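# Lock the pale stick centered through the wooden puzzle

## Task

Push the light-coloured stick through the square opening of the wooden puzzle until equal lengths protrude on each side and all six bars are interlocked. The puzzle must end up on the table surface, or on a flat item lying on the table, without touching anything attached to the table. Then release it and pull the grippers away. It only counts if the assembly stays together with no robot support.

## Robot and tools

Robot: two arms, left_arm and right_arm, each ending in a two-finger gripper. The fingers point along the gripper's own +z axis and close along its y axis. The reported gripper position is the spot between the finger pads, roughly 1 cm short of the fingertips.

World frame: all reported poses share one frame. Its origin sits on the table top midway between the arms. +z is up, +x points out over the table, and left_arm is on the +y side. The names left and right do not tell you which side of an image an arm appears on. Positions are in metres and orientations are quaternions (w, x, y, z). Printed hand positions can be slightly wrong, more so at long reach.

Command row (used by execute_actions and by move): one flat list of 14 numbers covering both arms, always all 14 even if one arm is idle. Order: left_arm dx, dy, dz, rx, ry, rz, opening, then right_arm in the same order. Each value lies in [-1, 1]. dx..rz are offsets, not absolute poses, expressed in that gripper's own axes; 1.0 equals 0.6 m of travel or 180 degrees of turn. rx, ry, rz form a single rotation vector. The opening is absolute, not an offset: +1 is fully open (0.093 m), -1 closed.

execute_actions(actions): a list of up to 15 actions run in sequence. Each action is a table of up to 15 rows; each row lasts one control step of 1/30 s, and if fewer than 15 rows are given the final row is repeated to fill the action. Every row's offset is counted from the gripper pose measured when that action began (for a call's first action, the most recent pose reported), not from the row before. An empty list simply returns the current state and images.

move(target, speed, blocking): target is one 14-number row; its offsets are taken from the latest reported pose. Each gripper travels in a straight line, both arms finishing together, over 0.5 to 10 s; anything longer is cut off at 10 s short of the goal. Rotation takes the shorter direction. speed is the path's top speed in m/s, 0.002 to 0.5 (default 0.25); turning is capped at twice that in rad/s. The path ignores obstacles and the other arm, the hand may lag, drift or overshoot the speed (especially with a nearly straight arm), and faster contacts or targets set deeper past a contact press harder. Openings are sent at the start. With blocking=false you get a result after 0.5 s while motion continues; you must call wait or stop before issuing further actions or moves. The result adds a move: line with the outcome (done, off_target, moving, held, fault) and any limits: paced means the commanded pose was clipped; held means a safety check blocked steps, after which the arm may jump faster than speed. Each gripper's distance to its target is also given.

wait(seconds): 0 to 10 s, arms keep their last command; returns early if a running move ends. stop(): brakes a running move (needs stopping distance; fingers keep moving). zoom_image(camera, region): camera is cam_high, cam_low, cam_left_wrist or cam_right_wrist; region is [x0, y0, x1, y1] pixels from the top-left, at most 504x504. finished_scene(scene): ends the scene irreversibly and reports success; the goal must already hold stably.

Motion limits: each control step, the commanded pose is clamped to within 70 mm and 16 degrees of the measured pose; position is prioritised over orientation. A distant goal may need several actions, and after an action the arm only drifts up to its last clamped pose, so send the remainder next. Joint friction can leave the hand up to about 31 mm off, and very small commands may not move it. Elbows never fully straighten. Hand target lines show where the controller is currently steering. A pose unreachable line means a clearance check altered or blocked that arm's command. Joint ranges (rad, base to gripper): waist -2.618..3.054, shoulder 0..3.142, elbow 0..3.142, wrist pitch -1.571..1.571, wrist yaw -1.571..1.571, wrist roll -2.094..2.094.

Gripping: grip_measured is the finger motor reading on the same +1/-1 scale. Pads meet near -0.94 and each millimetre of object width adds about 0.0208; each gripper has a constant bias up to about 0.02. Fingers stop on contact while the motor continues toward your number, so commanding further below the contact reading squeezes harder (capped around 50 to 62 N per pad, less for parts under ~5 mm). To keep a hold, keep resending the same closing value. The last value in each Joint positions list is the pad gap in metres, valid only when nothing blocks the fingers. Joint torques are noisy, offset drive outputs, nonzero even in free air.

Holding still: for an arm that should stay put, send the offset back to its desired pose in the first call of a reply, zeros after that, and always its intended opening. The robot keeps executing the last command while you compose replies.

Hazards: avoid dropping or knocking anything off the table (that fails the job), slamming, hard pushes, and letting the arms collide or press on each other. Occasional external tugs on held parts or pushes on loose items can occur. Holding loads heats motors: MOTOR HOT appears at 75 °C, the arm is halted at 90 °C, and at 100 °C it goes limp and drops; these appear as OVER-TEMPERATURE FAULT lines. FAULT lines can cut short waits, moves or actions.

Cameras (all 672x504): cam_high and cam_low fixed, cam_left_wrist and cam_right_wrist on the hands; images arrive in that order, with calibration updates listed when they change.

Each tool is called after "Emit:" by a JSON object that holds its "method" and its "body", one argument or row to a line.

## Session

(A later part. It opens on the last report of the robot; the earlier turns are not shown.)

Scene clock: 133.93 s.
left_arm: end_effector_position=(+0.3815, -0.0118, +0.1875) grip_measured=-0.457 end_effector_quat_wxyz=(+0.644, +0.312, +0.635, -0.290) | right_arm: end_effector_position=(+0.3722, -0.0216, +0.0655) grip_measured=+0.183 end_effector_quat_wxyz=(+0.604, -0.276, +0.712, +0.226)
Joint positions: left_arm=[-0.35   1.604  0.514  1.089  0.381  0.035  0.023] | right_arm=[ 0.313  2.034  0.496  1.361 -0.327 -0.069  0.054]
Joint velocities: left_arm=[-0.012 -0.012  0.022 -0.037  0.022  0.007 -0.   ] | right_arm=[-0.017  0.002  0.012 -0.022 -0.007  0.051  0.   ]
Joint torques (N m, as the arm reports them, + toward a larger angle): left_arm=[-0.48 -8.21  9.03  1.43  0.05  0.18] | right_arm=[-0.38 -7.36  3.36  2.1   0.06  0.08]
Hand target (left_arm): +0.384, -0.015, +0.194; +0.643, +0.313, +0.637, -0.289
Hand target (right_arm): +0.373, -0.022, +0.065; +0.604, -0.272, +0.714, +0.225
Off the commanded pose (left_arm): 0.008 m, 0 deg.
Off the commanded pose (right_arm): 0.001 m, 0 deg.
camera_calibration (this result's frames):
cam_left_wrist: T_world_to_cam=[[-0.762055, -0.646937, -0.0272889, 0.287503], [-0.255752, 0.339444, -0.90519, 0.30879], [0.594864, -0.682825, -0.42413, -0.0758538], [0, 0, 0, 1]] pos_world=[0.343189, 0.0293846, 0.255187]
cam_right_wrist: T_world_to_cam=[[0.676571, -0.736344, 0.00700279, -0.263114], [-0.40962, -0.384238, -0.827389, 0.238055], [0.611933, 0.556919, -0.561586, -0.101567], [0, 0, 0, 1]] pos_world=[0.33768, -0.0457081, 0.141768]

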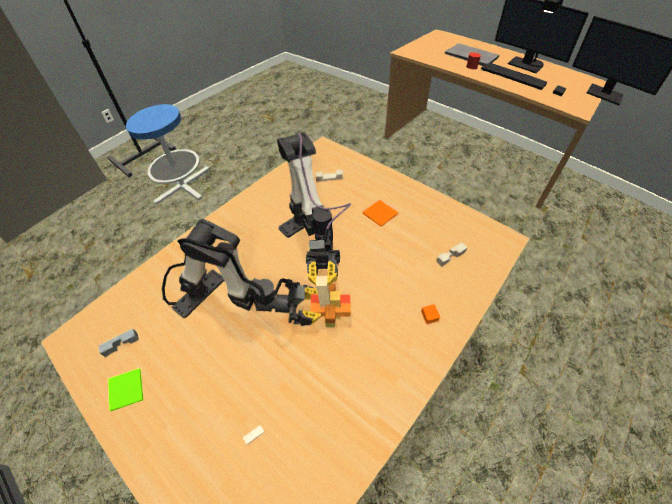

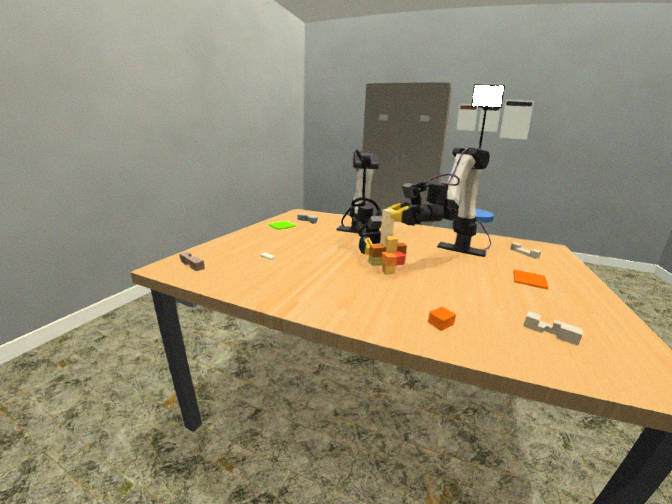

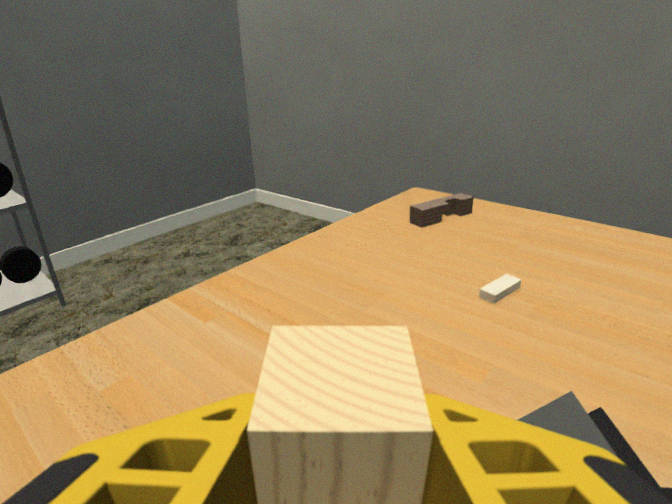

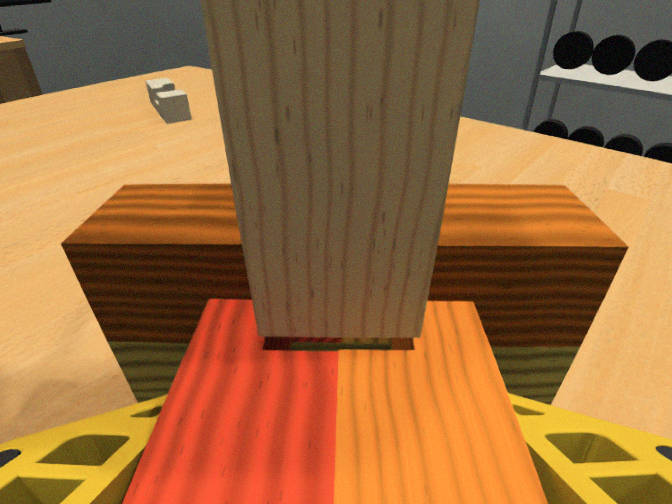

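Emit:
{"method": "execute_actions", "body": {
  "actions": [
    [[-0.004,0.004,0,-0.003,-0.003,0,-0.5,0,0,0,0,0,0,0.12],[-0.004,0.008,0,-0.006,-0.003,0,-0.5,0,0,0,0,0,0,0.12],[-0.004,0.012,0,-0.008,-0.003,0,-0.5,0,0,0,0,0,0,0.12],[-0.004,0.016,0,-0.009,-0.003,0,-0.5,0,0,0,0,0,0,0.12]]
  ]
}}

Scene clock: 137.53 s.
left_arm: end_effector_position=(+0.3819, -0.0112, +0.1880) grip_measured=-0.457 end_effector_quat_wxyz=(+0.645, +0.310, +0.635, -0.291) | right_arm: end_effector_position=(+0.3720, -0.0215, +0.0655) grip_measured=+0.183 end_effector_quat_wxyz=(+0.605, -0.278, +0.712, +0.226)
Joint positions: left_arm=[-0.349  1.604  0.514  1.091  0.381  0.03   0.023] | right_arm=[ 0.313  2.034  0.496  1.361 -0.328 -0.072  0.054]
Joint velocities: left_arm=[ 0.017 -0.002 -0.002 -0.051 -0.007 -0.066 -0.002] | right_arm=[-0.012 -0.017  0.007 -0.037 -0.051 -0.051 -0.   ]
Joint torques (N m, as the arm reports them, + toward a larger angle): left_arm=[ 0.74 -6.2   7.51  1.93 -0.03  0.11] | right_arm=[-0.3  -7.26  3.39  2.1  -0.03  0.09]
Hand target (left_arm): +0.389, -0.006, +0.190; +0.651, +0.302, +0.636, -0.283
Hand target (right_arm): +0.372, -0.022, +0.065; +0.604, -0.276, +0.712, +0.226
Off the commanded pose (left_arm): 0.009 m, 2 deg.
Off the commanded pose (right_arm): 0.000 m, 0 deg.
camera_calibration (this result's frames):
cam_left_wrist: T_world_to_cam=[[-0.760849, -0.648488, -0.0239171, 0.287109], [-0.257502, 0.335539, -0.906149, 0.309994], [0.595652, -0.683284, -0.422282, -0.0761615], [0, 0, 0, 1]] pos_world=[0.343637, 0.030132, 0.255606]
cam_right_wrist: T_world_to_cam=[[0.67776, -0.735218, 0.00982091, -0.263524], [-0.407397, -0.386611, -0.827381, 0.237189], [0.612102, 0.556765, -0.561555, -0.101632], [0, 0, 0, 1]] pos_world=[0.337446, -0.0454626, 0.141762]

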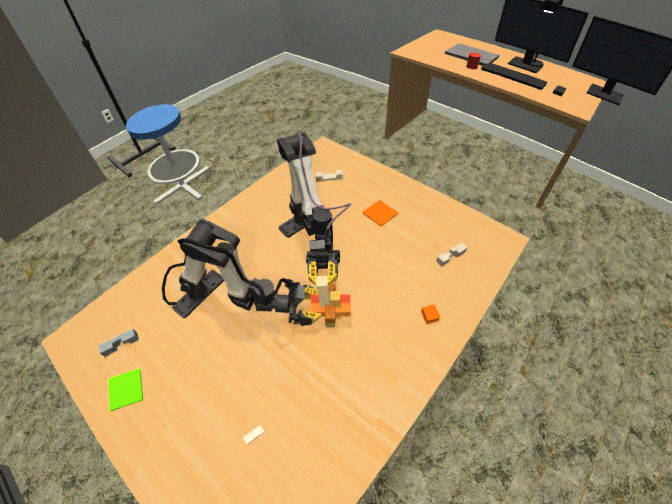

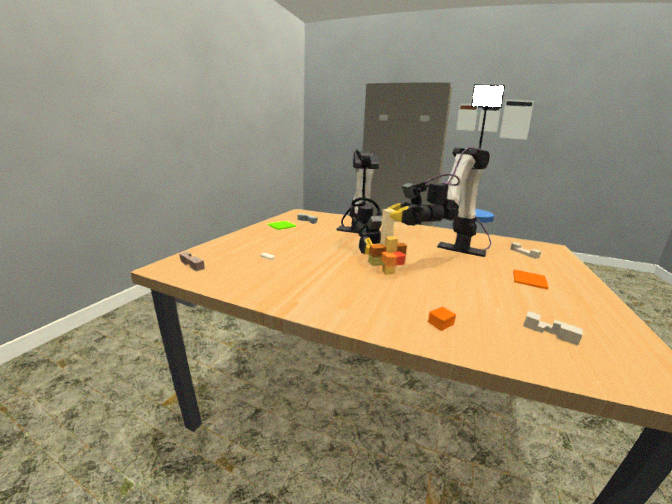

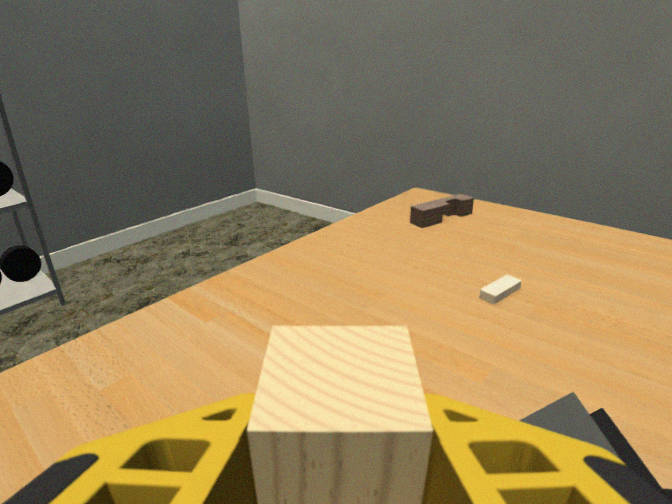

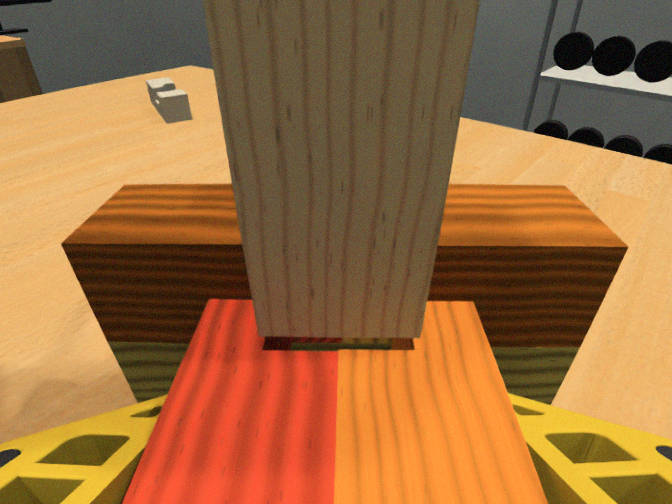

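Emit:
{"method": "zoom_image", "body": {
  "camera": "cam_high",
  "region": [300, 260, 360, 330]
}}

Emit:
{"method": "zoom_image", "body": {
  "camera": "cam_right_wrist",
  "region": [230, 270, 450, 380]
}}

Region (300, 260, 360, 330) of cam_high's 672x504 image, scaled by 7.200, with more detail than that image has; it fills the left 432 columns of this view, and the rest is white.

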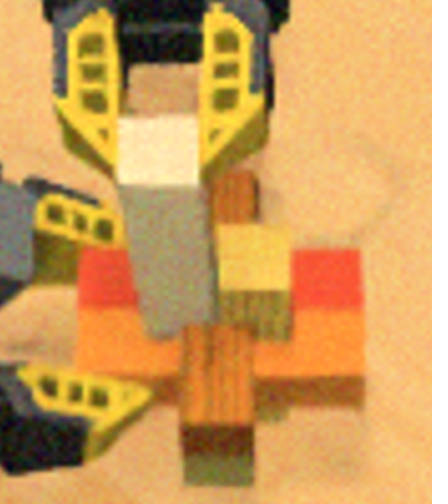

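Region (230, 270, 450, 380) of cam_right_wrist's 672x504 image, scaled by 2.291, with more detail than that image has.

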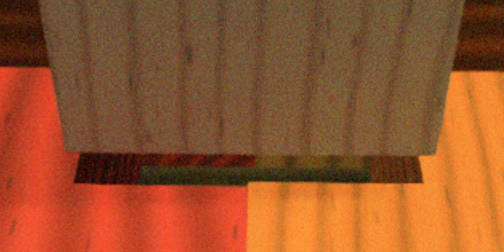

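Emit:
{"method": "execute_actions", "body": {
  "actions": [
    [[-0.004,0.016,0,-0.009,-0.003,0.004,-0.5,0,0,0,0,0,0,0.12],[-0.004,0.02,0,-0.011,-0.003,0.004,-0.5,0,0,0,0,0,0,0.12],[-0.004,0.024,0,-0.013,-0.003,0.004,-0.5,0,0,0,0,0,0,0.12],[-0.004,0.028,0,-0.015,-0.003,0.004,-0.5,0,0,0,0,0,0,0.12],[-0.004,0.032,0,-0.017,-0.003,0.004,-0.5,0,0,0,0,0,0,0.12]]
  ]
}}

Scene clock: 141.07 s.
left_arm: end_effector_position=(+0.3830, -0.0089, +0.1881) grip_measured=-0.457 end_effector_quat_wxyz=(+0.643, +0.309, +0.636, -0.294) | right_arm: end_effector_position=(+0.3717, -0.0211, +0.0655) grip_measured=+0.183 end_effector_quat_wxyz=(+0.605, -0.280, +0.711, +0.225)
Joint positions: left_arm=[-0.338  1.604  0.514  1.091  0.394  0.023  0.023] | right_arm=[ 0.313  2.034  0.496  1.361 -0.331 -0.077  0.054]
Joint velocities: left_arm=[-0.002 -0.002  0.007  0.037  0.022  0.037 -0.002] | right_arm=[ 0.007 -0.002  0.007 -0.022 -0.007 -0.037 -0.001]
Joint torques (N m, as the arm reports them, + toward a larger angle): left_arm=[ 1.2  -5.62  7.97  1.93 -0.25  0.29] | right_arm=[-0.25 -7.35  3.29  2.09 -0.01  0.06]
Hand target (left_arm): +0.396, +0.001, +0.191; +0.657, +0.295, +0.638, -0.271
Hand target (right_arm): +0.372, -0.021, +0.065; +0.605, -0.277, +0.712, +0.225
Off the commanded pose (left_arm): 0.017 m, 3 deg.
Off the commanded pose (right_arm): 0.001 m, 0 deg.
camera_calibration (this result's frames):
cam_left_wrist: T_world_to_cam=[[-0.762695, -0.64655, -0.0164414, 0.288752], [-0.261625, 0.331672, -0.906392, 0.311151], [0.591481, -0.686999, -0.422118, -0.0736249], [0, 0, 0, 1]] pos_world=[0.345182, 0.0329119, 0.255694]
cam_right_wrist: T_world_to_cam=[[0.68045, -0.732671, 0.0134506, -0.264196], [-0.403847, -0.390252, -0.827412, 0.23583], [0.61147, 0.557581, -0.561434, -0.101379], [0, 0, 0, 1]] pos_world=[0.337001, -0.0450083, 0.141765]

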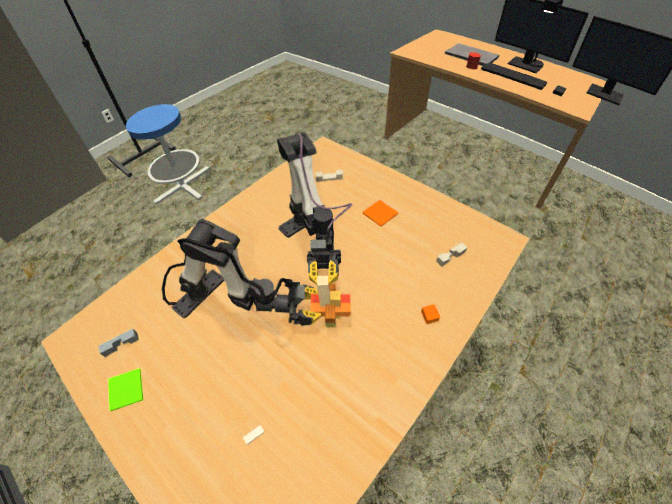

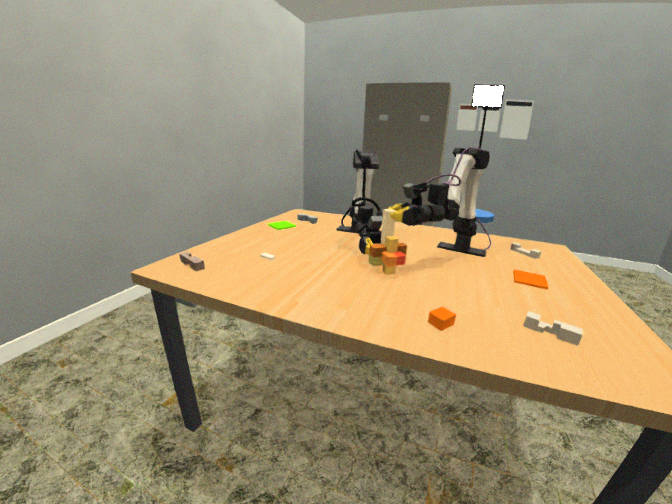

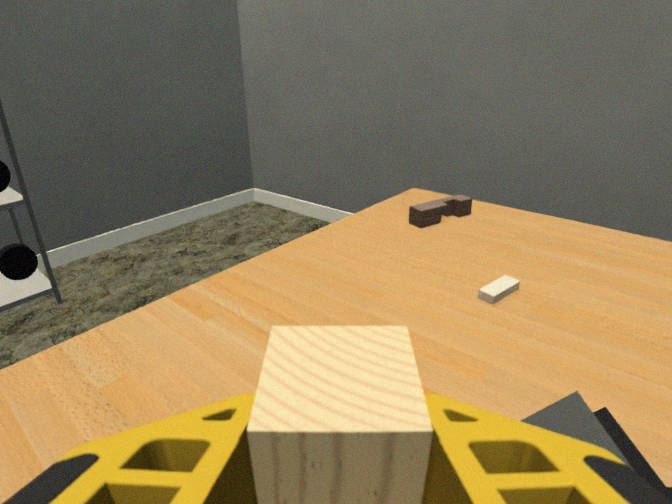

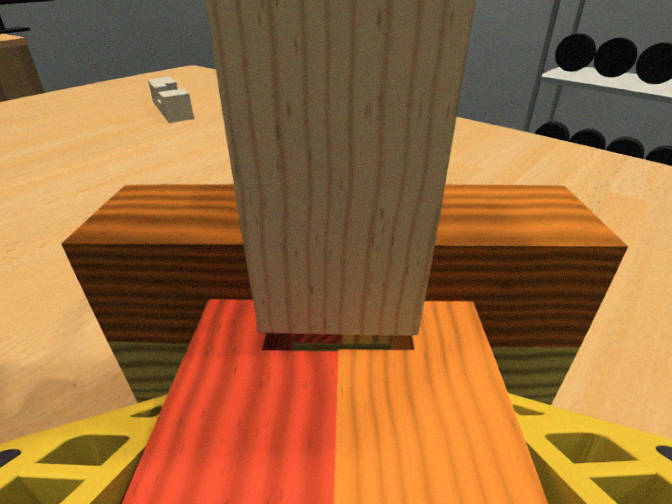

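Emit:
{"method": "execute_actions", "body": {
  "actions": [
    [[-0.004,0.03,0.004,-0.017,-0.004,0.008,-0.5,0,0,0,0,0,0,0.12],[-0.004,0.032,0.006,-0.017,-0.004,0.008,-0.5,0,0,0,0,0,0,0.12],[-0.004,0.034,0.008,-0.018,-0.004,0.008,-0.5,0,0,0,0,0,0,0.12],[-0.004,0.036,0.01,-0.019,-0.004,0.008,-0.5,0,0,0,0,0,0,0.12]]
  ]
}}

Scene clock: 143.23 s.
left_arm: end_effector_position=(+0.3836, -0.0085, +0.1876) grip_measured=-0.457 end_effector_quat_wxyz=(+0.644, +0.309, +0.633, -0.298) | right_arm: end_effector_position=(+0.3716, -0.0210, +0.0655) grip_measured=+0.183 end_effector_quat_wxyz=(+0.605, -0.280, +0.711, +0.225)
Joint positions: left_arm=[-0.332  1.614  0.514  1.107  0.407  0.019  0.023] | right_arm=[ 0.313  2.034  0.496  1.361 -0.331 -0.077  0.054]
Joint velocities: left_arm=[-0.007 -0.002 -0.002 -0.051 -0.022 -0.037 -0.001] | right_arm=[-0.002 -0.007 -0.017 -0.022  0.095  0.051 -0.001]
Joint torques (N m, as the arm reports them, + toward a larger angle): left_arm=[ 1.25 -4.62  9.43  1.83 -0.35  0.39] | right_arm=[-0.36 -7.38  3.33  2.09 -0.05  0.04]
Hand target (left_arm): +0.402, +0.001, +0.191; +0.659, +0.295, +0.637, -0.269
Hand target (right_arm): +0.372, -0.021, +0.066; +0.605, -0.280, +0.711, +0.225
Off the commanded pose (left_arm): 0.022 m, 4 deg.
Off the commanded pose (right_arm): 0.000 m, 0 deg.
camera_calibration (this result's frames):
cam_left_wrist: T_world_to_cam=[[-0.766853, -0.64166, -0.0144547, 0.290722], [-0.257804, 0.328572, -0.908613, 0.309638], [0.58777, -0.693046, -0.41739, -0.0734123], [0, 0, 0, 1]] pos_world=[0.345916, 0.033928, 0.254902]
cam_right_wrist: T_world_to_cam=[[0.680768, -0.732369, 0.0137634, -0.264264], [-0.403489, -0.390609, -0.827418, 0.235695], [0.611352, 0.557727, -0.561417, -0.101332], [0, 0, 0, 1]] pos_world=[0.336952, -0.0449588, 0.141766]

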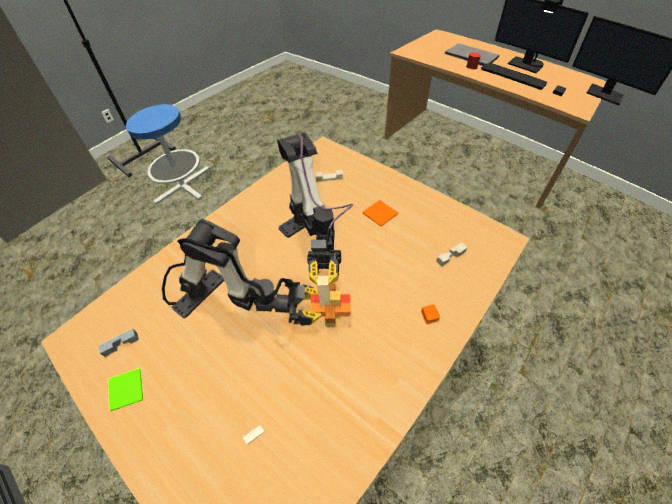

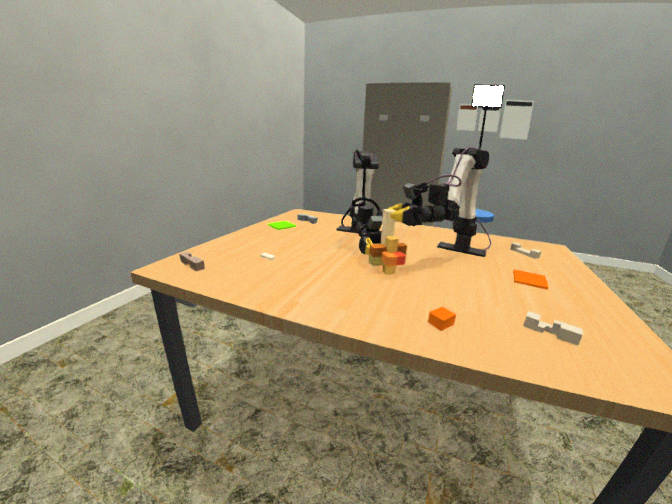

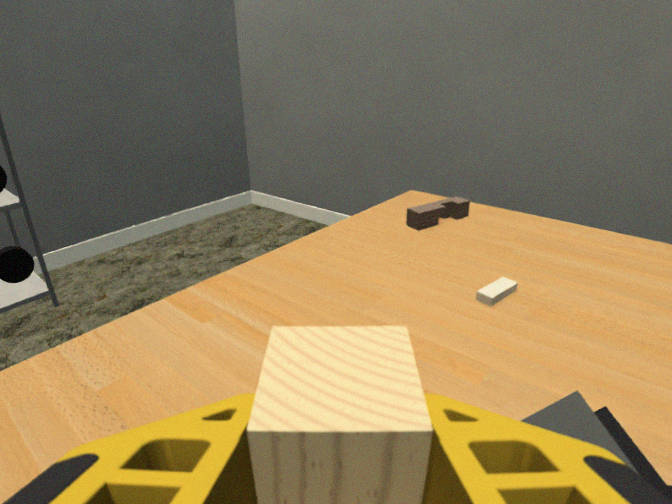

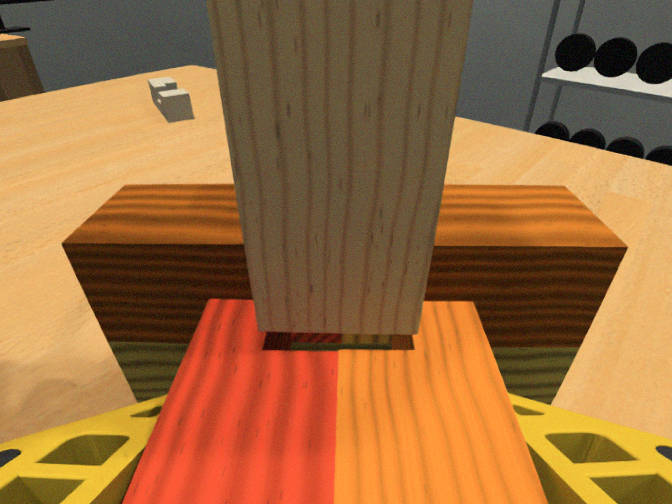

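Emit:
{"method": "execute_actions", "body": {
  "actions": [
    [[0.004,0.015,0,-0.008,0.002,0.005,-0.5,0,0,0,0,0,0,0.12],[0.008,0.015,0,-0.008,0.004,0.005,-0.5,0,0,0,0,0,0,0.12],[0.012,0.015,0,-0.008,0.006,0.005,-0.5,0,0,0,0,0,0,0.12],[0.016,0.015,0,-0.008,0.007,0.005,-0.5,0,0,0,0,0,0,0.12],[0.02,0.015,0,-0.008,0.008,0.005,-0.5,0,0,0,0,0,0,0.12],[0.024,0.015,0,-0.008,0.008,0.005,-0.5,0,0,0,0,0,0,0.12]]
  ]
}}

Scene clock: 145.73 s.
left_arm: end_effector_position=(+0.3829, -0.0099, +0.1870) grip_measured=-0.457 end_effector_quat_wxyz=(+0.645, +0.314, +0.629, -0.299) | right_arm: end_effector_position=(+0.3717, -0.0211, +0.0655) grip_measured=+0.183 end_effector_quat_wxyz=(+0.604, -0.278, +0.712, +0.227)
Joint positions: left_arm=[-0.332  1.625  0.514  1.123  0.417  0.023  0.023] | right_arm=[ 0.313  2.034  0.496  1.361 -0.331 -0.07   0.054]
Joint velocities: left_arm=[ 0.012 -0.002 -0.017  0.037 -0.066 -0.022  0.001] | right_arm=[ 0.007 -0.007 -0.002 -0.007  0.037 -0.037 -0.   ]
Joint torques (N m, as the arm reports them, + toward a larger angle): left_arm=[ 0.77 -4.45  6.33  1.84 -0.12  0.35] | right_arm=[-0.35 -7.27  3.42  2.11 -0.02 -0.03]
Hand target (left_arm): +0.390, -0.003, +0.174; +0.642, +0.310, +0.643, -0.281
Hand target (right_arm): +0.372, -0.021, +0.066; +0.605, -0.280, +0.711, +0.225
Off the commanded pose (left_arm): 0.017 m, 3 deg.
Off the commanded pose (right_arm): 0.000 m, 0 deg.
camera_calibration (this result's frames):
cam_left_wrist: T_world_to_cam=[[-0.773247, -0.633751, -0.0211954, 0.293054], [-0.246827, 0.331609, -0.910556, 0.305515], [0.584094, -0.698853, -0.412842, -0.073787], [0, 0, 0, 1]] pos_world=[0.345111, 0.0328453, 0.253937]
cam_right_wrist: T_world_to_cam=[[0.679699, -0.733457, 0.00705798, -0.263514], [-0.407803, -0.385876, -0.827524, 0.2374], [0.609677, 0.559589, -0.561386, -0.100674], [0, 0, 0, 1]] pos_world=[0.337301, -0.0453337, 0.141798]

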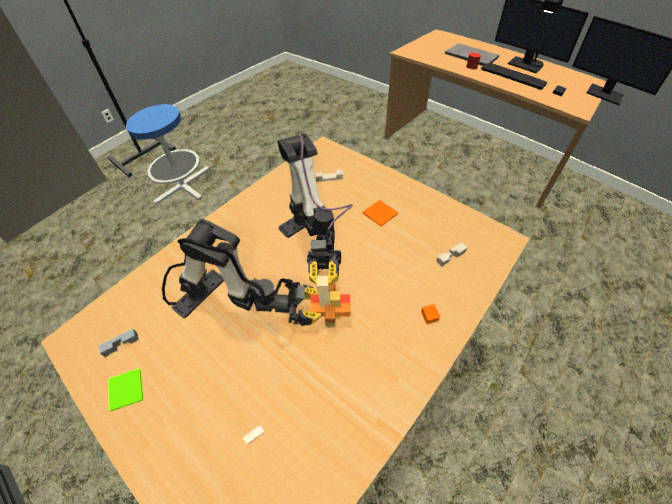

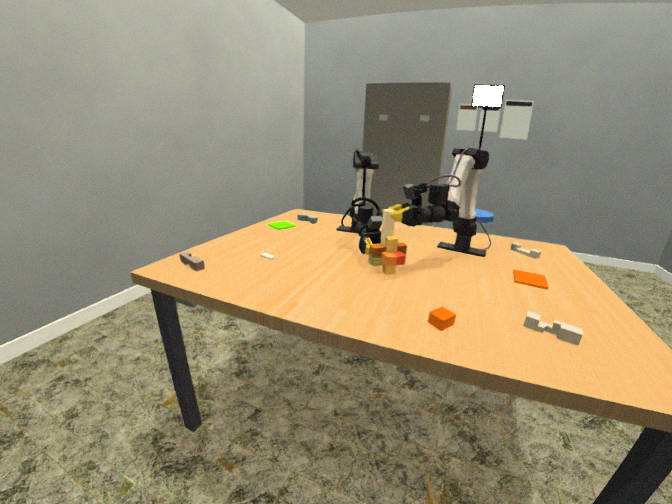

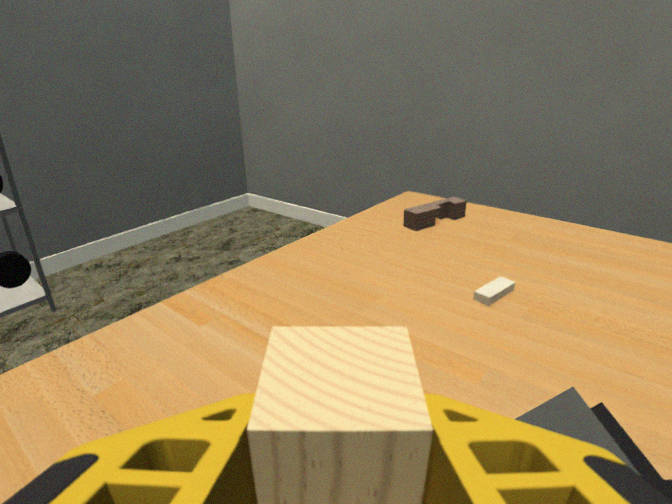

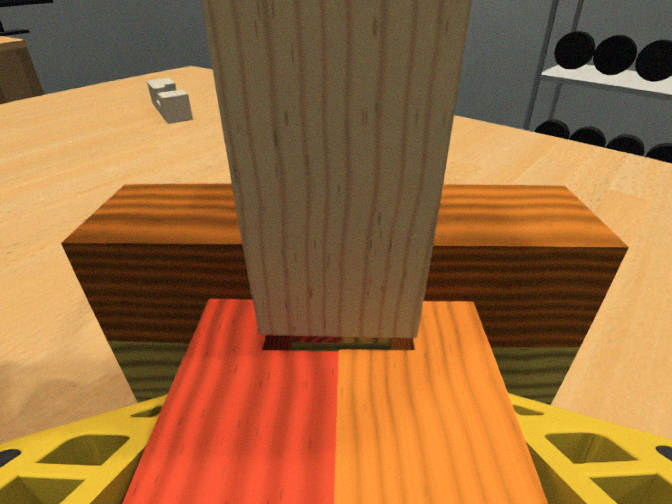

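Emit:
{"method": "execute_actions", "body": {
  "actions": [
    [[0,0.004,-0.003,-0.008,0,0,-0.5,0,0,0,0,0,0,0.12],[0,0.004,-0.003,-0.012,0,0,-0.5,0,0,0,0,0,0,0.12],[0,0.004,-0.003,-0.016,0,0,-0.5,0,0,0,0,0,0,0.12],[0,0.004,-0.003,-0.02,0,0,-0.5,0,0,0,0,0,0,0.12]]
  ]
}}

Scene clock: 148.87 s.
left_arm: end_effector_position=(+0.3842, -0.0114, +0.1860) grip_measured=-0.457 end_effector_quat_wxyz=(+0.647, +0.304, +0.636, -0.292) | right_arm: end_effector_position=(+0.3720, -0.0214, +0.0655) grip_measured=+0.183 end_effector_quat_wxyz=(+0.603, -0.274, +0.713, +0.229)
Joint positions: left_arm=[-0.35   1.625  0.514  1.119  0.37   0.02   0.023] | right_arm=[ 0.313  2.034  0.496  1.361 -0.328 -0.062  0.054]
Joint velocities: left_arm=[-0.007 -0.007 -0.012 -0.066 -0.037  0.022  0.001] | right_arm=[-0.002  0.002 -0.007  0.007 -0.081 -0.037 -0.002]
Joint torques (N m, as the arm reports them, + toward a larger angle): left_arm=[-0.74 -8.2   5.49  1.92 -0.32  0.16] | right_arm=[-0.44 -7.32  3.36  2.1  -0.06 -0.01]
Hand target (left_arm): +0.384, -0.007, +0.187; +0.654, +0.294, +0.639, -0.280
Hand target (right_arm): +0.372, -0.021, +0.066; +0.604, -0.278, +0.712, +0.227
Off the commanded pose (left_arm): 0.005 m, 2 deg.
Off the commanded pose (right_arm): 0.000 m, 1 deg.
camera_calibration (this result's frames):
cam_left_wrist: T_world_to_cam=[[-0.755195, -0.655311, -0.0157654, 0.284939], [-0.262054, 0.323867, -0.909086, 0.310908], [0.60084, -0.682406, -0.416309, -0.0816017], [0, 0, 0, 1]] pos_world=[0.345688, 0.0303452, 0.253162]
cam_right_wrist: T_world_to_cam=[[0.676753, -0.73621, -0.000771849, -0.262414], [-0.413764, -0.37948, -0.827523, 0.239724], [0.608938, 0.560348, -0.561432, -0.100385], [0, 0, 0, 1]] pos_world=[0.337907, -0.0459701, 0.141815]

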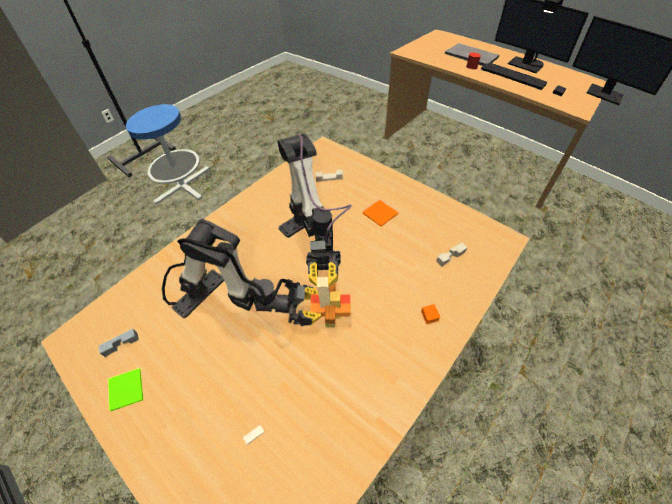

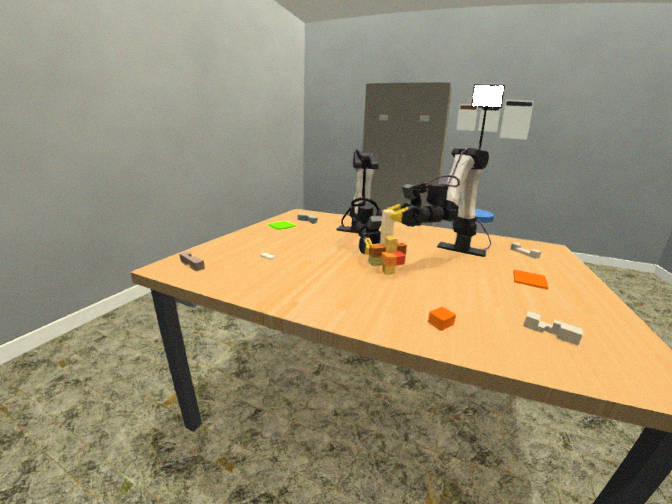

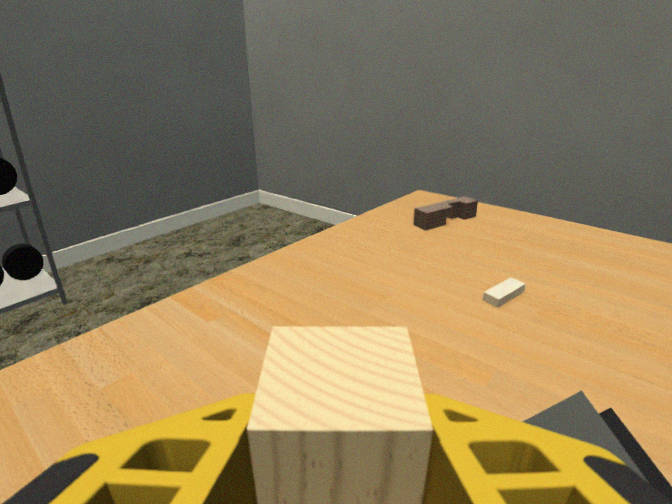

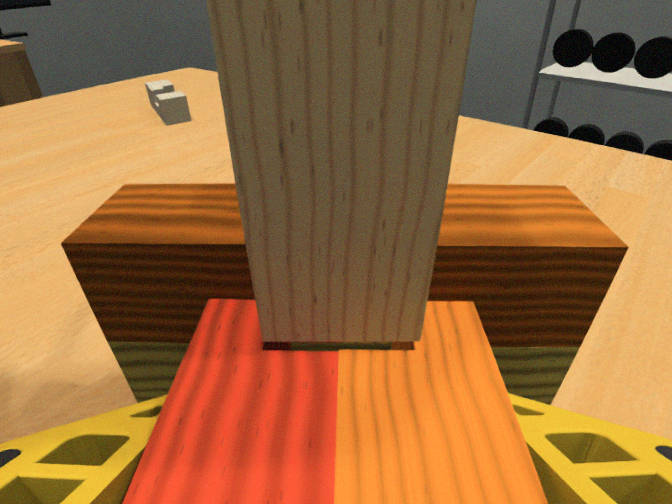

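Emit:
{"method": "execute_actions", "body": {
  "actions": [
    [[0.004,0.012,-0.002,-0.003,0.003,0.006,-0.5,0,0,0,0,0,0,0.12],[0.008,0.014,-0.002,-0.003,0.006,0.006,-0.5,0,0,0,0,0,0,0.12],[0.012,0.016,-0.002,-0.003,0.009,0.006,-0.5,0,0,0,0,0,0,0.12],[0.016,0.018,-0.002,-0.003,0.012,0.006,-0.5,0,0,0,0,0,0,0.12],[0.02,0.018,-0.002,-0.003,0.014,0.006,-0.5,0,0,0,0,0,0,0.12]]
  ]
}}

Emit:
{"method": "zoom_image", "body": {
  "camera": "cam_right_wrist",
  "region": [230, 270, 450, 380]
}}

Scene clock: 151.30 s.
left_arm: end_effector_position=(+0.3828, -0.0107, +0.1833) grip_measured=-0.457 end_effector_quat_wxyz=(+0.642, +0.317, +0.633, -0.295) | right_arm: end_effector_position=(+0.3720, -0.0215, +0.0655) grip_measured=+0.183 end_effector_quat_wxyz=(+0.604, -0.275, +0.713, +0.227)
Joint positions: left_arm=[-0.336  1.625  0.514  1.108  0.41   0.035  0.023] | right_arm=[ 0.313  2.034  0.496  1.361 -0.328 -0.067  0.054]
Joint velocities: left_arm=[ 0.007  0.017 -0.002 -0.007  0.022 -0.022 -0.001] | right_arm=[-0.007 -0.007 -0.002 -0.066  0.022 -0.007  0.   ]
Joint torques (N m, as the arm reports them, + toward a larger angle): left_arm=[ 0.95 -5.79  7.21  1.59 -0.08  0.36] | right_arm=[-0.37 -7.3   3.36  2.08 -0.04  0.09]
Hand target (left_arm): +0.391, -0.003, +0.174; +0.637, +0.313, +0.648, -0.276
Hand target (right_arm): +0.372, -0.021, +0.065; +0.603, -0.274, +0.713, +0.229
Off the commanded pose (left_arm): 0.015 m, 3 deg.
Off the commanded pose (right_arm): 0.000 m, 0 deg.
camera_calibration (this result's frames):
cam_left_wrist: T_world_to_cam=[[-0.771391, -0.635793, -0.0268928, 0.292679], [-0.252082, 0.344101, -0.904461, 0.303464], [0.584304, -0.690914, -0.425708, -0.0734012], [0, 0, 0, 1]] pos_world=[0.345156, 0.0309473, 0.251094]
cam_right_wrist: T_world_to_cam=[[0.677082, -0.735896, 0.00418028, -0.262917], [-0.410874, -0.382737, -0.827463, 0.238571], [0.610527, 0.558542, -0.561505, -0.101011], [0, 0, 0, 1]] pos_world=[0.337709, -0.0457508, 0.14179]

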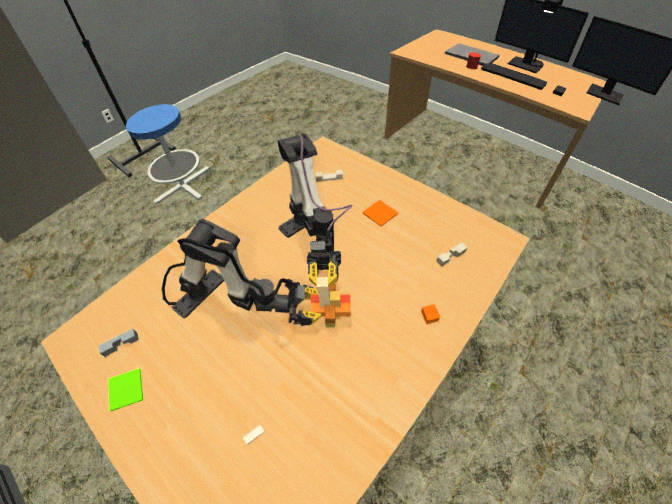

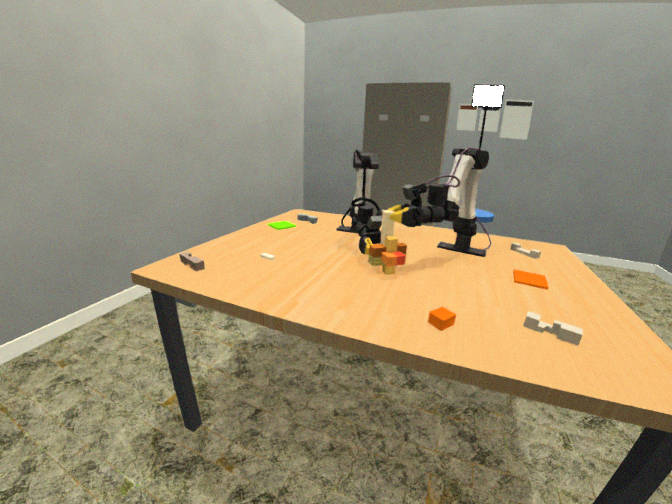

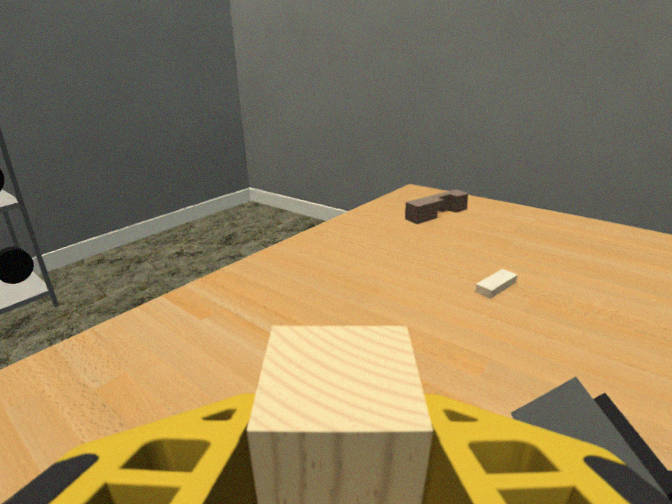

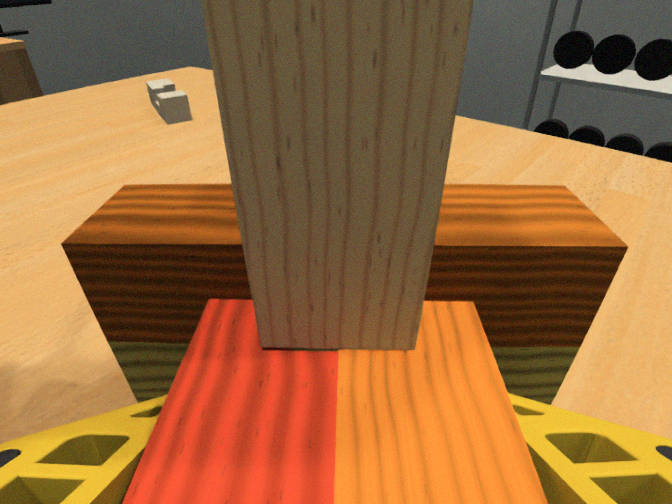

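Region (230, 270, 450, 380) of cam_right_wrist's 672x504 image, scaled by 2.291, with more detail than that image has.

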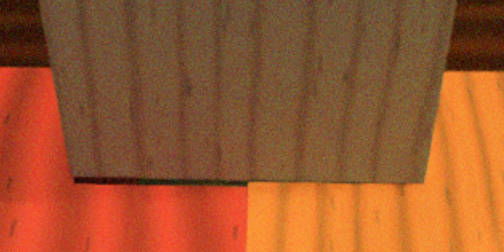

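Emit:
{"method": "execute_actions", "body": {
  "actions": [
    [[0.012,0.008,0,-0.008,0.008,0.003,-0.5,0,0,0,0,0,0,0.12],[0.012,0.011,0,-0.011,0.008,0.003,-0.5,0,0,0,0,0,0,0.12],[0.012,0.014,0,-0.014,0.008,0.003,-0.5,0,0,0,0,0,0,0.12],[0.012,0.017,0,-0.017,0.008,0.003,-0.5,0,0,0,0,0,0,0.12],[0.012,0.02,0,-0.02,0.008,0.003,-0.5,0,0,0,0,0,0,0.12]]
  ]
}}

Emit:
{"method": "zoom_image", "body": {
  "camera": "cam_right_wrist",
  "region": [230, 270, 450, 380]
}}

Scene clock: 154.07 s.
left_arm: end_effector_position=(+0.3831, -0.0104, +0.1833) grip_measured=-0.457 end_effector_quat_wxyz=(+0.642, +0.316, +0.634, -0.294) | right_arm: end_effector_position=(+0.3720, -0.0215, +0.0655) grip_measured=+0.183 end_effector_quat_wxyz=(+0.604, -0.276, +0.712, +0.227)
Joint positions: left_arm=[-0.336  1.625  0.514  1.108  0.407  0.035  0.023] | right_arm=[ 0.313  2.034  0.496  1.361 -0.328 -0.068  0.054]
Joint velocities: left_arm=[ 0.002 -0.007 -0.012 -0.037  0.007 -0.007 -0.001] | right_arm=[ 0.022 -0.022 -0.012 -0.037 -0.007  0.007 -0.002]
Joint torques (N m, as the arm reports them, + toward a larger angle): left_arm=[ 0.07 -6.28  6.74  1.7  -0.48  0.33] | right_arm=[-0.36 -7.2   3.2   2.09 -0.02  0.05]
Hand target (left_arm): +0.392, -0.003, +0.176; +0.644, +0.304, +0.649, -0.268
Hand target (right_arm): +0.372, -0.021, +0.065; +0.604, -0.275, +0.713, +0.227
Off the commanded pose (left_arm): 0.014 m, 4 deg.
Off the commanded pose (right_arm): 0.000 m, 0 deg.
camera_calibration (this result's frames):
cam_left_wrist: T_world_to_cam=[[-0.769683, -0.637843, -0.0272826, 0.292525], [-0.252727, 0.343651, -0.904452, 0.303695], [0.586274, -0.689246, -0.425702, -0.0741499], [0, 0, 0, 1]] pos_world=[0.345375, 0.031112, 0.251093]
cam_right_wrist: T_world_to_cam=[[0.677219, -0.735762, 0.00530843, -0.26304], [-0.410179, -0.383512, -0.827449, 0.238295], [0.610842, 0.558187, -0.561516, -0.101135], [0, 0, 0, 1]] pos_world=[0.337657, -0.0456931, 0.141784]

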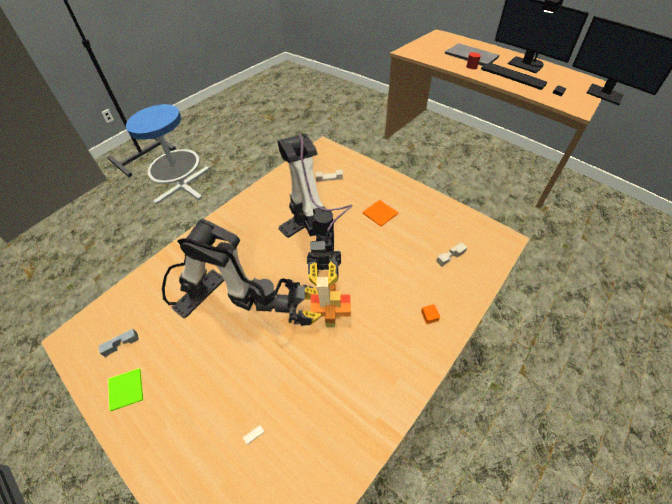

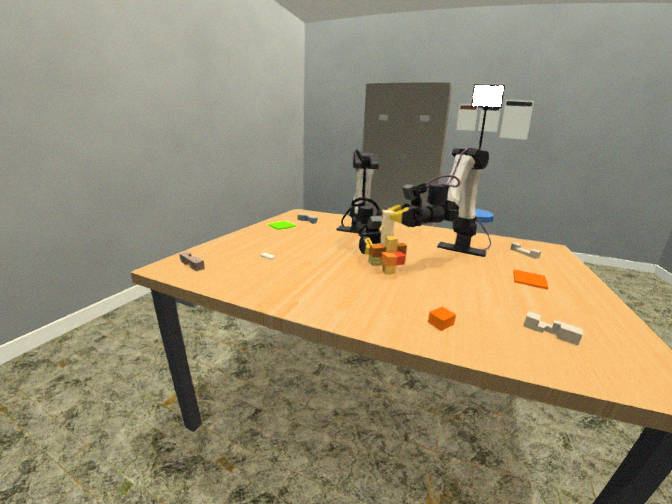

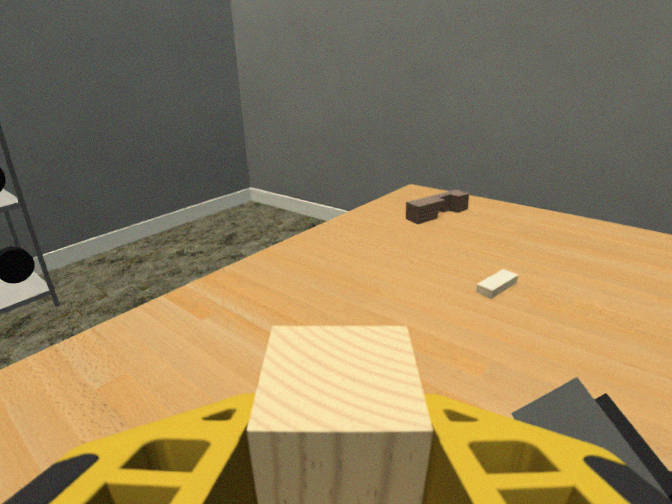

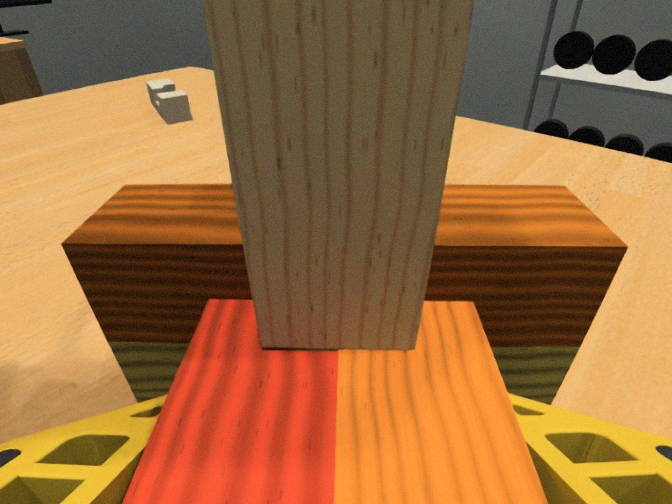

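Region (230, 270, 450, 380) of cam_right_wrist's 672x504 image, scaled by 2.291, with more detail than that image has.

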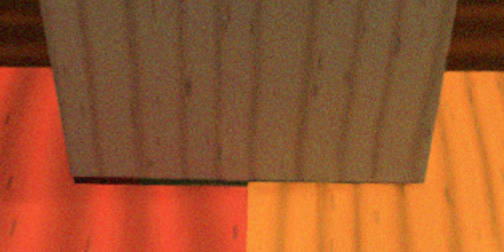

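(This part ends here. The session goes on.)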